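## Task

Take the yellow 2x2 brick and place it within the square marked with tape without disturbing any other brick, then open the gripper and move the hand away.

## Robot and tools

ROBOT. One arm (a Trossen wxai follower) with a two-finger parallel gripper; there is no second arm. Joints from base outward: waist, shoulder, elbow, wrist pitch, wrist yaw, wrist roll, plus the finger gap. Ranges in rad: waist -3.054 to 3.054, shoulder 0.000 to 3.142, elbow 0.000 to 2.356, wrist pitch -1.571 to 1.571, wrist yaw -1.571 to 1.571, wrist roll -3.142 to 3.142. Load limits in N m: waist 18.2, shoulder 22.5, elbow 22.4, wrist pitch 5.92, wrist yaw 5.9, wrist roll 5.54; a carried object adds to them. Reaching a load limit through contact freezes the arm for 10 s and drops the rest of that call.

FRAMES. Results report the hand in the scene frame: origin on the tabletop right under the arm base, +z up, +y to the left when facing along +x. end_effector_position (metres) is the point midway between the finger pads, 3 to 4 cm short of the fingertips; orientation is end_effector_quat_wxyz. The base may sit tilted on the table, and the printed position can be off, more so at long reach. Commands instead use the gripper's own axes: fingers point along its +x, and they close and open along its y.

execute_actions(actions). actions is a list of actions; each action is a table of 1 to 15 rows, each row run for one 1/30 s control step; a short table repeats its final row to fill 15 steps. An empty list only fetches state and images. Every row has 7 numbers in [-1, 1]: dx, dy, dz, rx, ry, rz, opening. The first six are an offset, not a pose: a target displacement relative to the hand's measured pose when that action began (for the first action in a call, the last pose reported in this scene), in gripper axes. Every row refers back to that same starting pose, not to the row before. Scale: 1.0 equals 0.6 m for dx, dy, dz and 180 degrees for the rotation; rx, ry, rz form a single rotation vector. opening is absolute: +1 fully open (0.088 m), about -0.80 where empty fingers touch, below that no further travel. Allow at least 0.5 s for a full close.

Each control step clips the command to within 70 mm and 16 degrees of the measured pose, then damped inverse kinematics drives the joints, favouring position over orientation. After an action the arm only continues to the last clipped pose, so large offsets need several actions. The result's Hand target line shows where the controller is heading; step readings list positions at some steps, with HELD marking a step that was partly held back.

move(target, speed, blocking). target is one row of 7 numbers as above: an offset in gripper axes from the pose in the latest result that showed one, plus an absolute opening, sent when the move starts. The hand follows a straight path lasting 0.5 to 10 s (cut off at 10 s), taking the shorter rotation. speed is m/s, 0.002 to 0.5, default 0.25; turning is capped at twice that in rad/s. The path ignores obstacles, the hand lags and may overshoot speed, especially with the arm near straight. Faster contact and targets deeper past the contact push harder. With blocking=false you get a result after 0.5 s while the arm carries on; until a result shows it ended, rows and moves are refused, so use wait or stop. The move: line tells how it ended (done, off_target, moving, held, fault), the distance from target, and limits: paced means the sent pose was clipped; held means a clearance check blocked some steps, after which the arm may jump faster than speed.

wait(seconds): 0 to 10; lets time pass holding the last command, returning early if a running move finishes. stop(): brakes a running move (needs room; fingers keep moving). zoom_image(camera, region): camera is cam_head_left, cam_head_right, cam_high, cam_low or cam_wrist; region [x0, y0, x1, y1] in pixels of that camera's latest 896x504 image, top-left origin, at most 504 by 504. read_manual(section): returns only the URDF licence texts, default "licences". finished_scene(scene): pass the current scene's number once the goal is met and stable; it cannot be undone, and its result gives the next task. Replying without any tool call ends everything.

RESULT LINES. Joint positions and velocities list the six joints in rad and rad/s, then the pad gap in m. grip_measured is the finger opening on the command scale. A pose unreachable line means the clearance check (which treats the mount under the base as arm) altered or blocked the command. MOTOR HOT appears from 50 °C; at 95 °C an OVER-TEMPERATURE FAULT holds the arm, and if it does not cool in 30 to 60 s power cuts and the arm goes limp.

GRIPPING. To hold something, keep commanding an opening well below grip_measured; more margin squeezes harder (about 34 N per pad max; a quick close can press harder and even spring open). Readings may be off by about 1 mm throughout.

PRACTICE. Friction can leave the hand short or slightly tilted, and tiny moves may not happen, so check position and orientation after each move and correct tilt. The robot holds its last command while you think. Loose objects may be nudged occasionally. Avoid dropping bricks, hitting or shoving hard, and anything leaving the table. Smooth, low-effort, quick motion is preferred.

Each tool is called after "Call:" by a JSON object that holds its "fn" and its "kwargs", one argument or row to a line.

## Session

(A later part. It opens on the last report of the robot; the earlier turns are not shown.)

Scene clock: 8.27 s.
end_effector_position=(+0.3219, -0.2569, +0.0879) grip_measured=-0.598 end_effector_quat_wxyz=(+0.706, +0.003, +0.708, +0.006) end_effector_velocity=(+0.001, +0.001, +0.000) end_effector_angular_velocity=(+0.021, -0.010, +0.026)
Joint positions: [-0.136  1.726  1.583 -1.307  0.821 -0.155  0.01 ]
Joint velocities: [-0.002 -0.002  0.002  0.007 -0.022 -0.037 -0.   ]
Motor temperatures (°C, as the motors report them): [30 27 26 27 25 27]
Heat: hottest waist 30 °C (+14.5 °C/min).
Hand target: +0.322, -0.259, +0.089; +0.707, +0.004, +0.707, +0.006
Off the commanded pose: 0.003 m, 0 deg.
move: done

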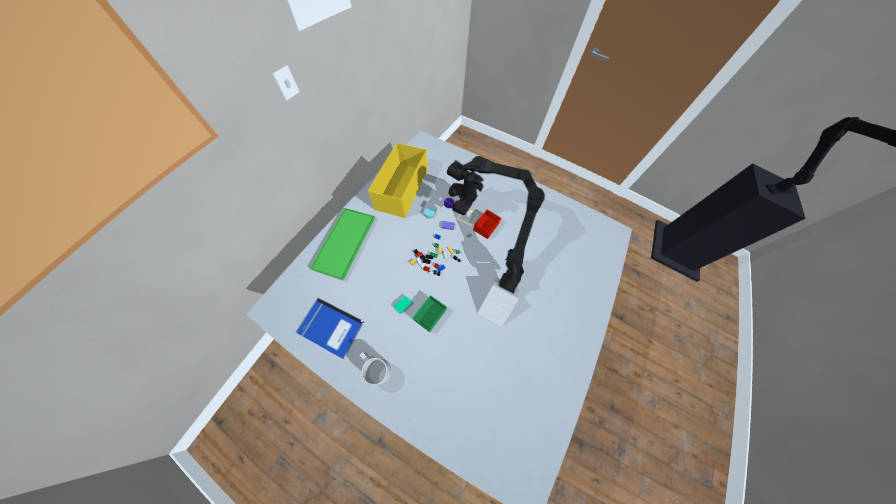

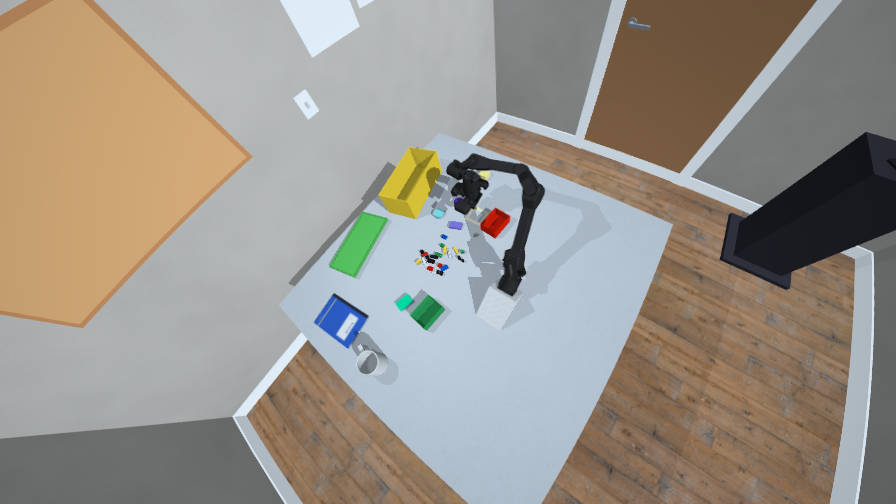

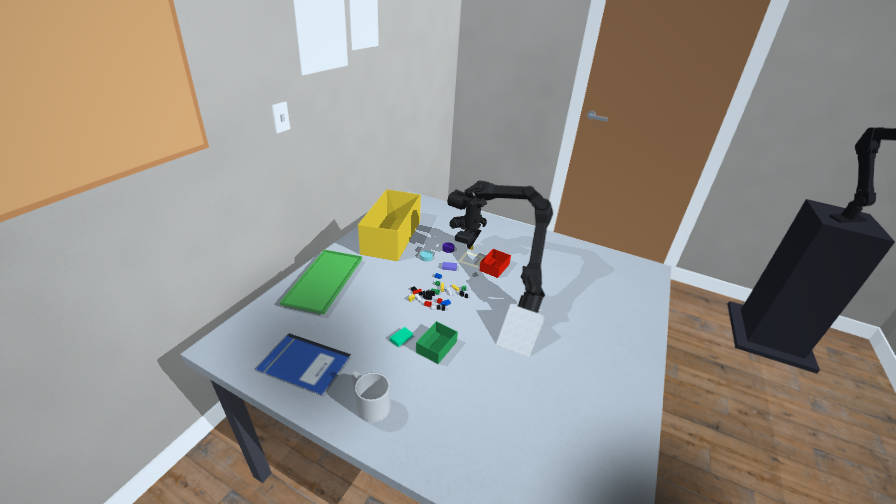

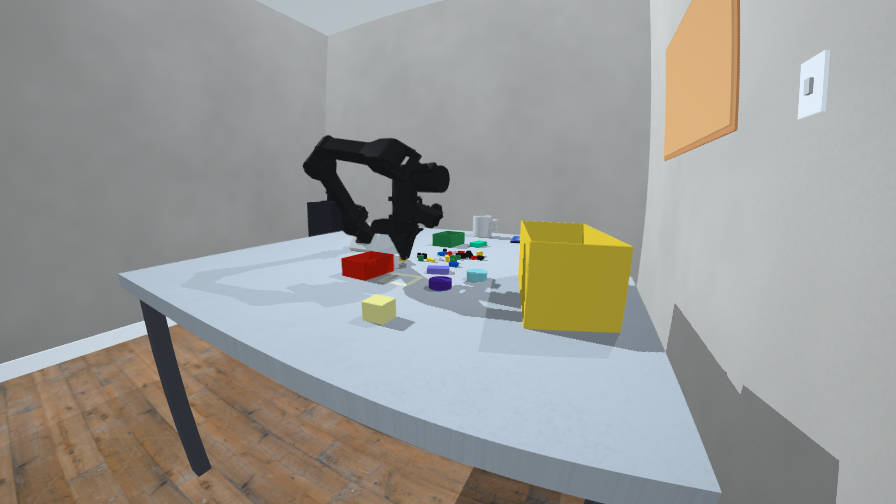

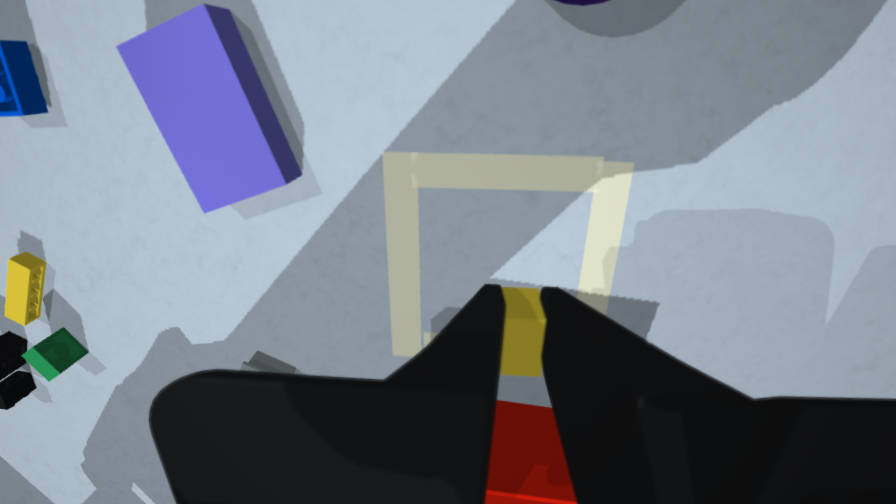

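Call:
{"fn": "move", "kwargs": {
  "target": [0.074, 0, 0, 0, 0, 0, -0.8],
  "speed": 0.07
}}

Call:
{"fn": "zoom_image", "kwargs": {
  "camera": "cam_low",
  "region": [350, 220, 450, 295]
}}

Scene clock: 15.03 s.
end_effector_position=(+0.3238, -0.2552, +0.0435) grip_measured=-0.598 end_effector_quat_wxyz=(+0.705, +0.002, +0.709, +0.005) end_effector_velocity=(-0.004, -0.001, -0.000) end_effector_angular_velocity=(-0.006, +0.009, +0.011)
Joint positions: [-0.232  1.726  1.455 -1.082  0.807 -0.291  0.01 ]
Joint velocities: [-0.002 -0.007 -0.007 -0.007  0.007 -0.007 -0.   ]
Motor temperatures (°C, as the motors report them): [30 27 26 27 25 27]
Heat: hottest waist 30 °C (+8.0 °C/min).
Hand target: +0.322, -0.256, +0.043; +0.706, +0.003, +0.708, +0.006
Off the commanded pose: 0.002 m, 0 deg.
move: done

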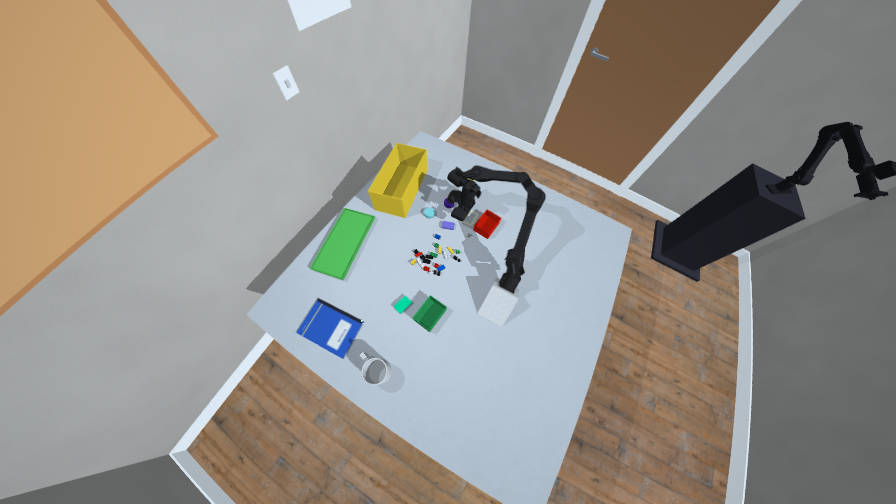

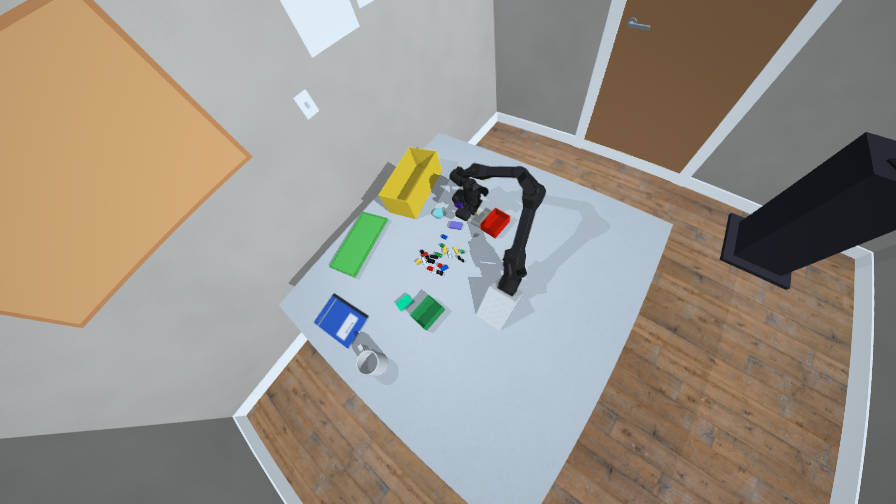

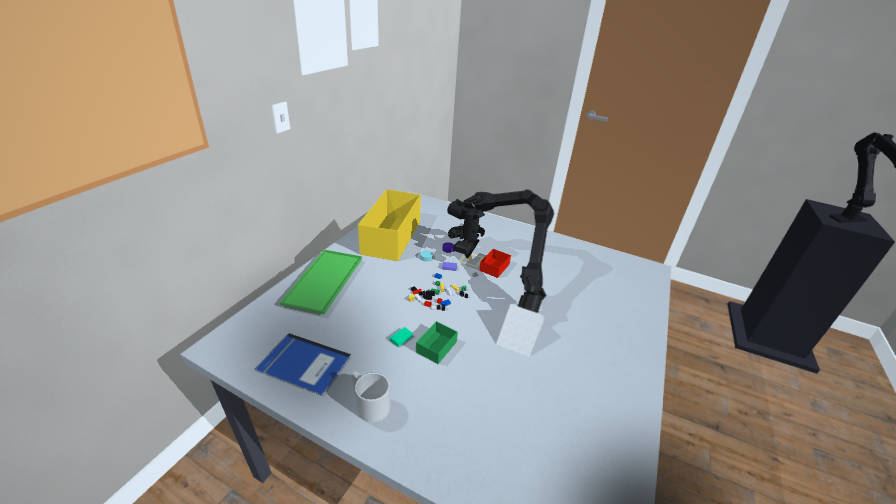

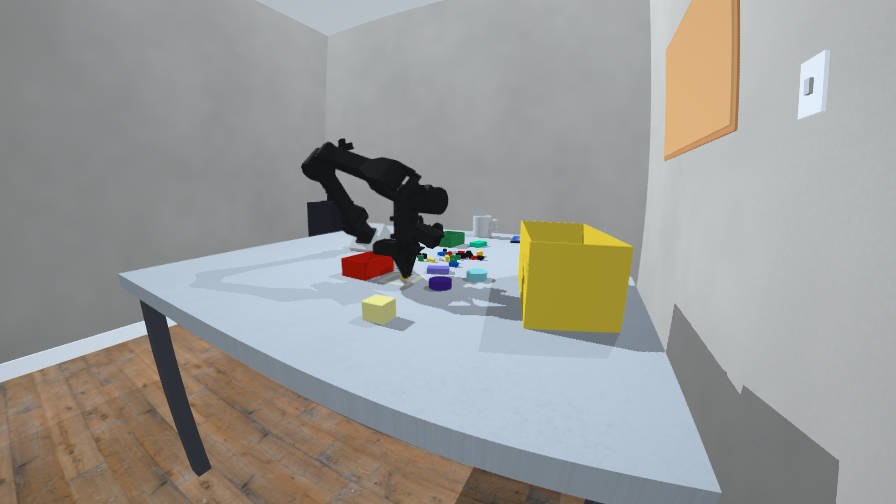

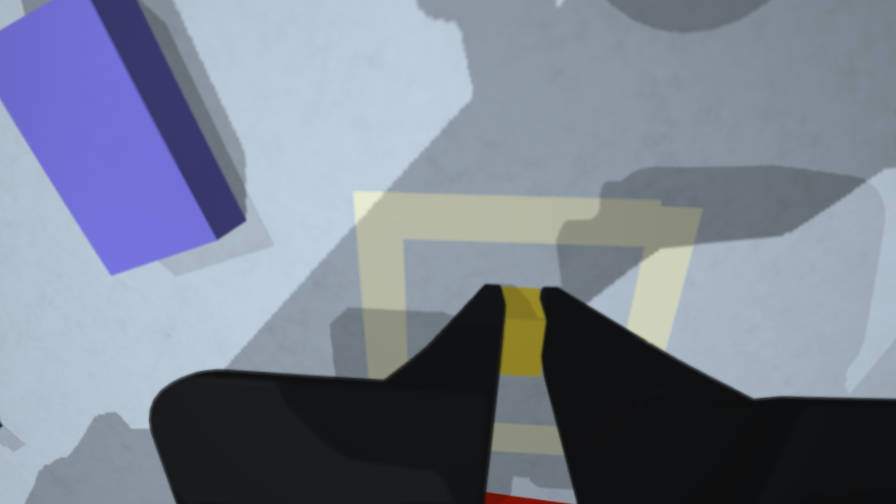

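Region (350, 220, 450, 295) of cam_low's 896x504 image, scaled by 5.040, with more detail than that image has; it fills the top 378 rows of this view, and the rest is white.

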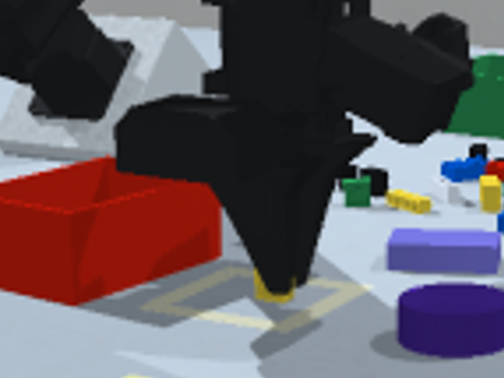

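The brick is within about 2 mm of the table and inside the square. I'll release it and lift away.

Call:
{"fn": "execute_actions", "kwargs": {
  "actions": [
    [[0,0,0,0,0,0,-0.55],[0,0,0,0,0,0,-0.45],[0,0,0,0,0,0,-0.35],[0,0,0,0,0,0,-0.3]]
  ]
}}

Call:
{"fn": "move", "kwargs": {
  "target": [-0.13, 0.0, 0.0, 0, 0, 0, -0.3],
  "speed": 0.12
}}

Scene clock: 15.60 s.
end_effector_position=(+0.3239, -0.2552, +0.0434) grip_measured=-0.303 end_effector_quat_wxyz=(+0.705, +0.002, +0.709, +0.006) end_effector_velocity=(+0.000, +0.000, -0.000) end_effector_angular_velocity=(+0.006, -0.005, -0.014)
Joint positions: [-0.232  1.726  1.455 -1.081  0.807 -0.292  0.024]
Joint velocities: [-0.002 -0.002 -0.002  0.007 -0.007  0.007  0.001]
Motor temperatures (°C, as the motors report them): [30 27 26 27 25 27]
Heat: hottest waist 30 °C (+7.7 °C/min).
Hand target: +0.324, -0.255, +0.043; +0.705, +0.002, +0.709, +0.005
Off the commanded pose: 0.000 m, 0 deg.
Step readings (end_effector_position):
0: (+0.3239, -0.2552, +0.0434)
1: (+0.3239, -0.2552, +0.0434)
2: (+0.3239, -0.2552, +0.0434)
4: (+0.3239, -0.2551, +0.0434)
8: (+0.3239, -0.2552, +0.0434)
15: end_effector_position above

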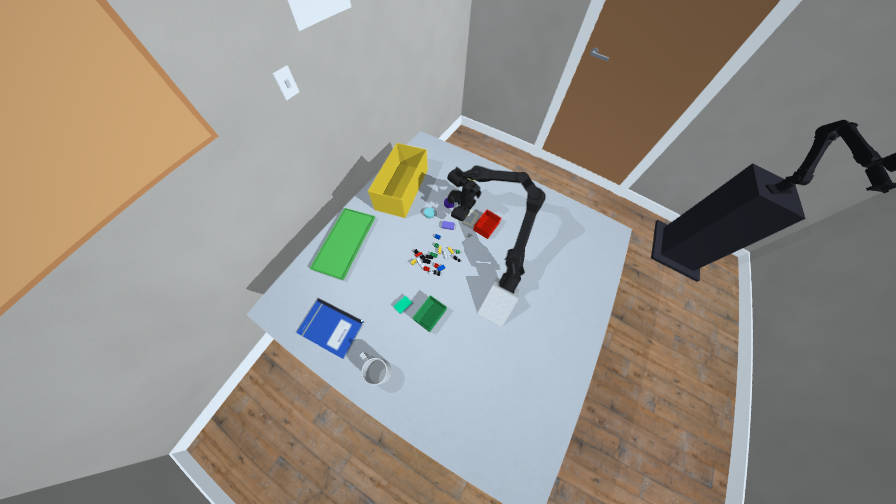

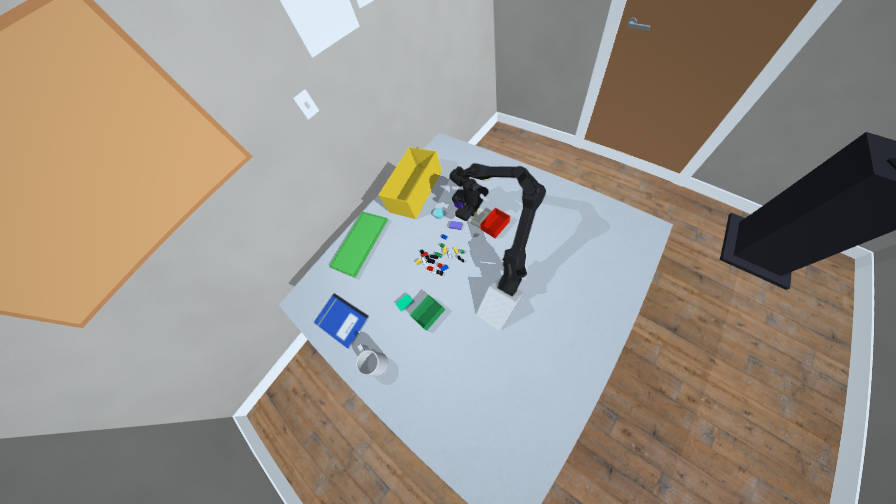

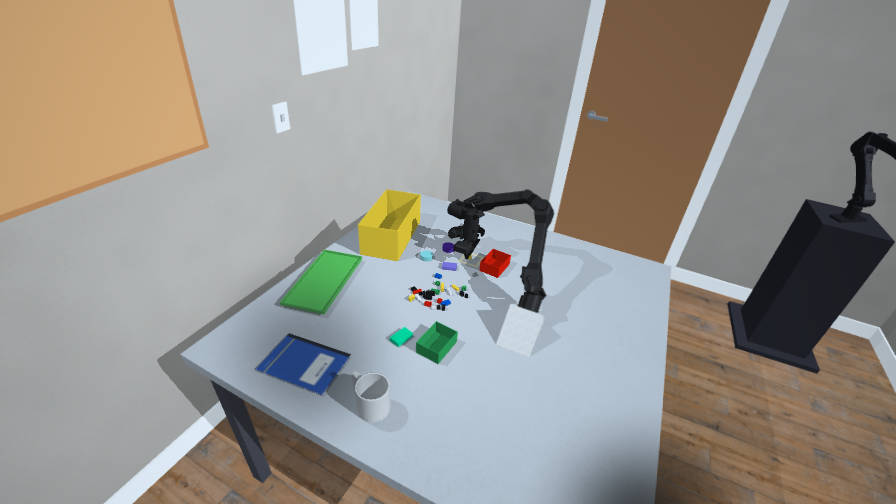

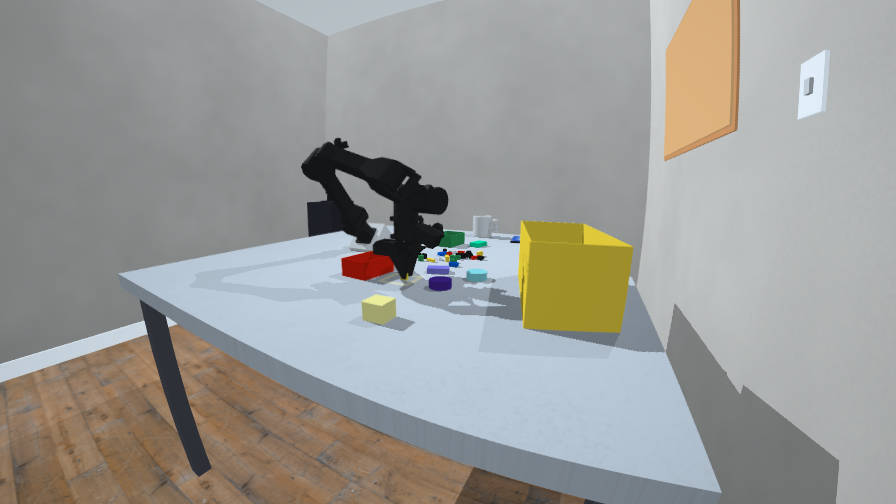

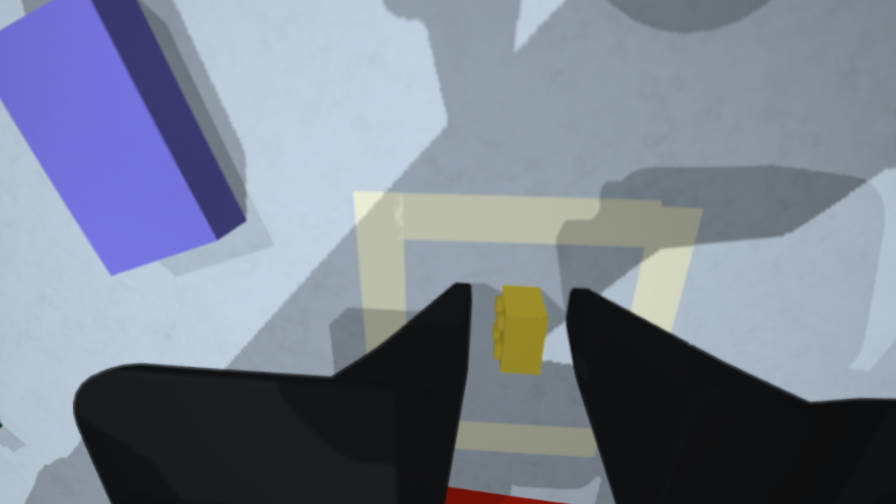

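Scene clock: 16.67 s.
end_effector_position=(+0.3222, -0.2575, +0.1222) grip_measured=-0.300 end_effector_quat_wxyz=(+0.708, +0.003, +0.707, +0.006) end_effector_velocity=(-0.004, -0.000, -0.002) end_effector_angular_velocity=(+0.008, +0.020, +0.033)
Joint positions: [-0.058  1.752  1.71  -1.486  0.827 -0.044  0.024]
Joint velocities: [-0.007  0.002  0.002 -0.022 -0.007 -0.022  0.   ]
Motor temperatures (°C, as the motors report them): [31 27 26 27 25 27]
Heat: hottest waist 31 °C (+10.8 °C/min).
Hand target: +0.324, -0.257, +0.121; +0.706, +0.002, +0.708, +0.005
Off the commanded pose: 0.003 m, 0 deg.
move: done

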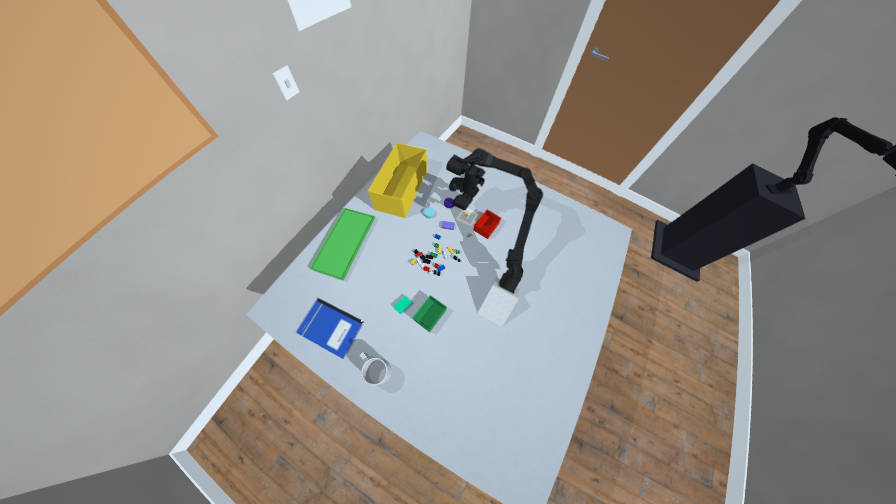

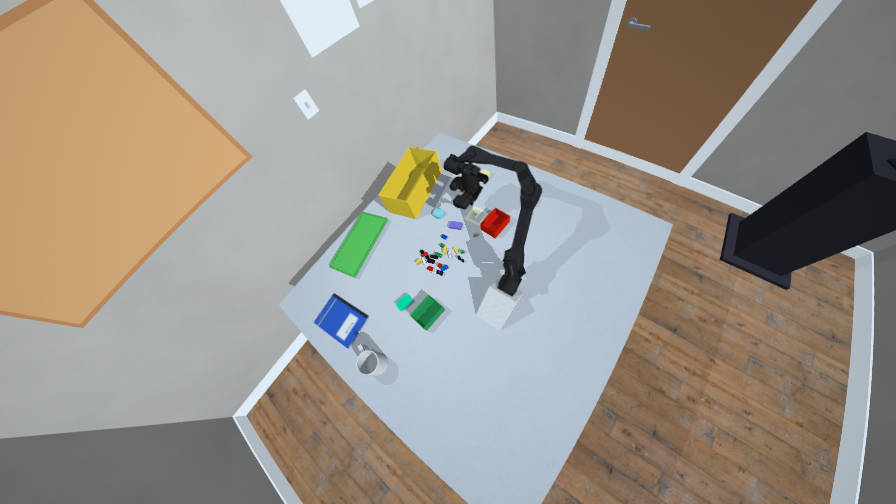

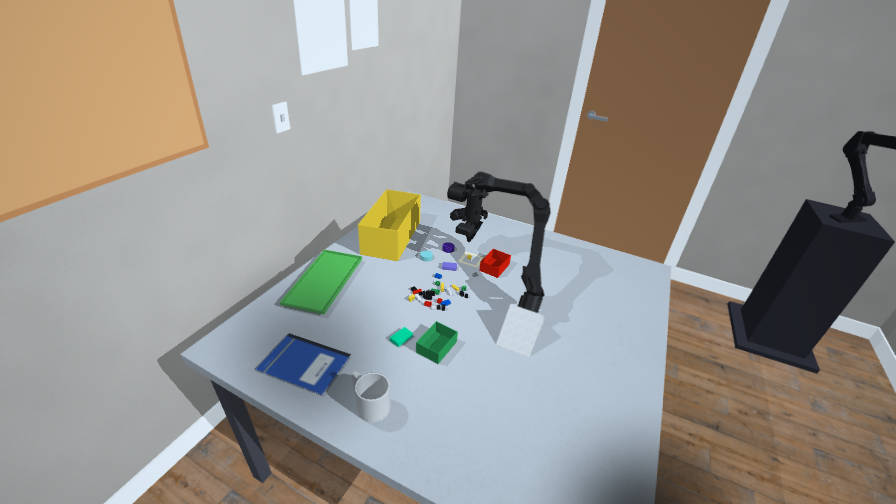

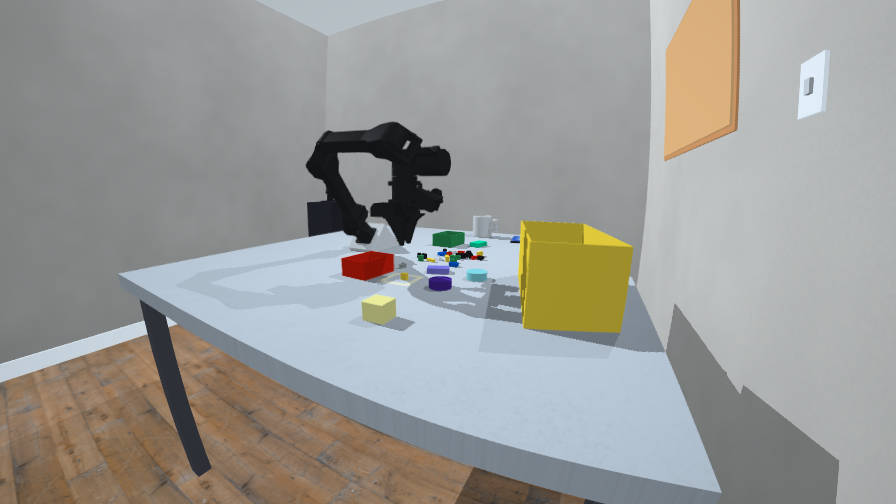

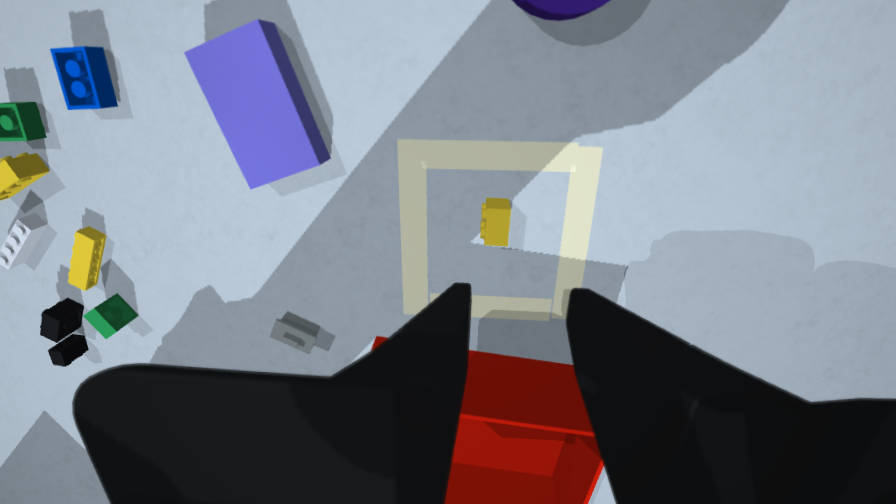

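Call:
{"fn": "finished_scene", "kwargs": {
  "scene": 2
}}

The scene is finished: the task was done.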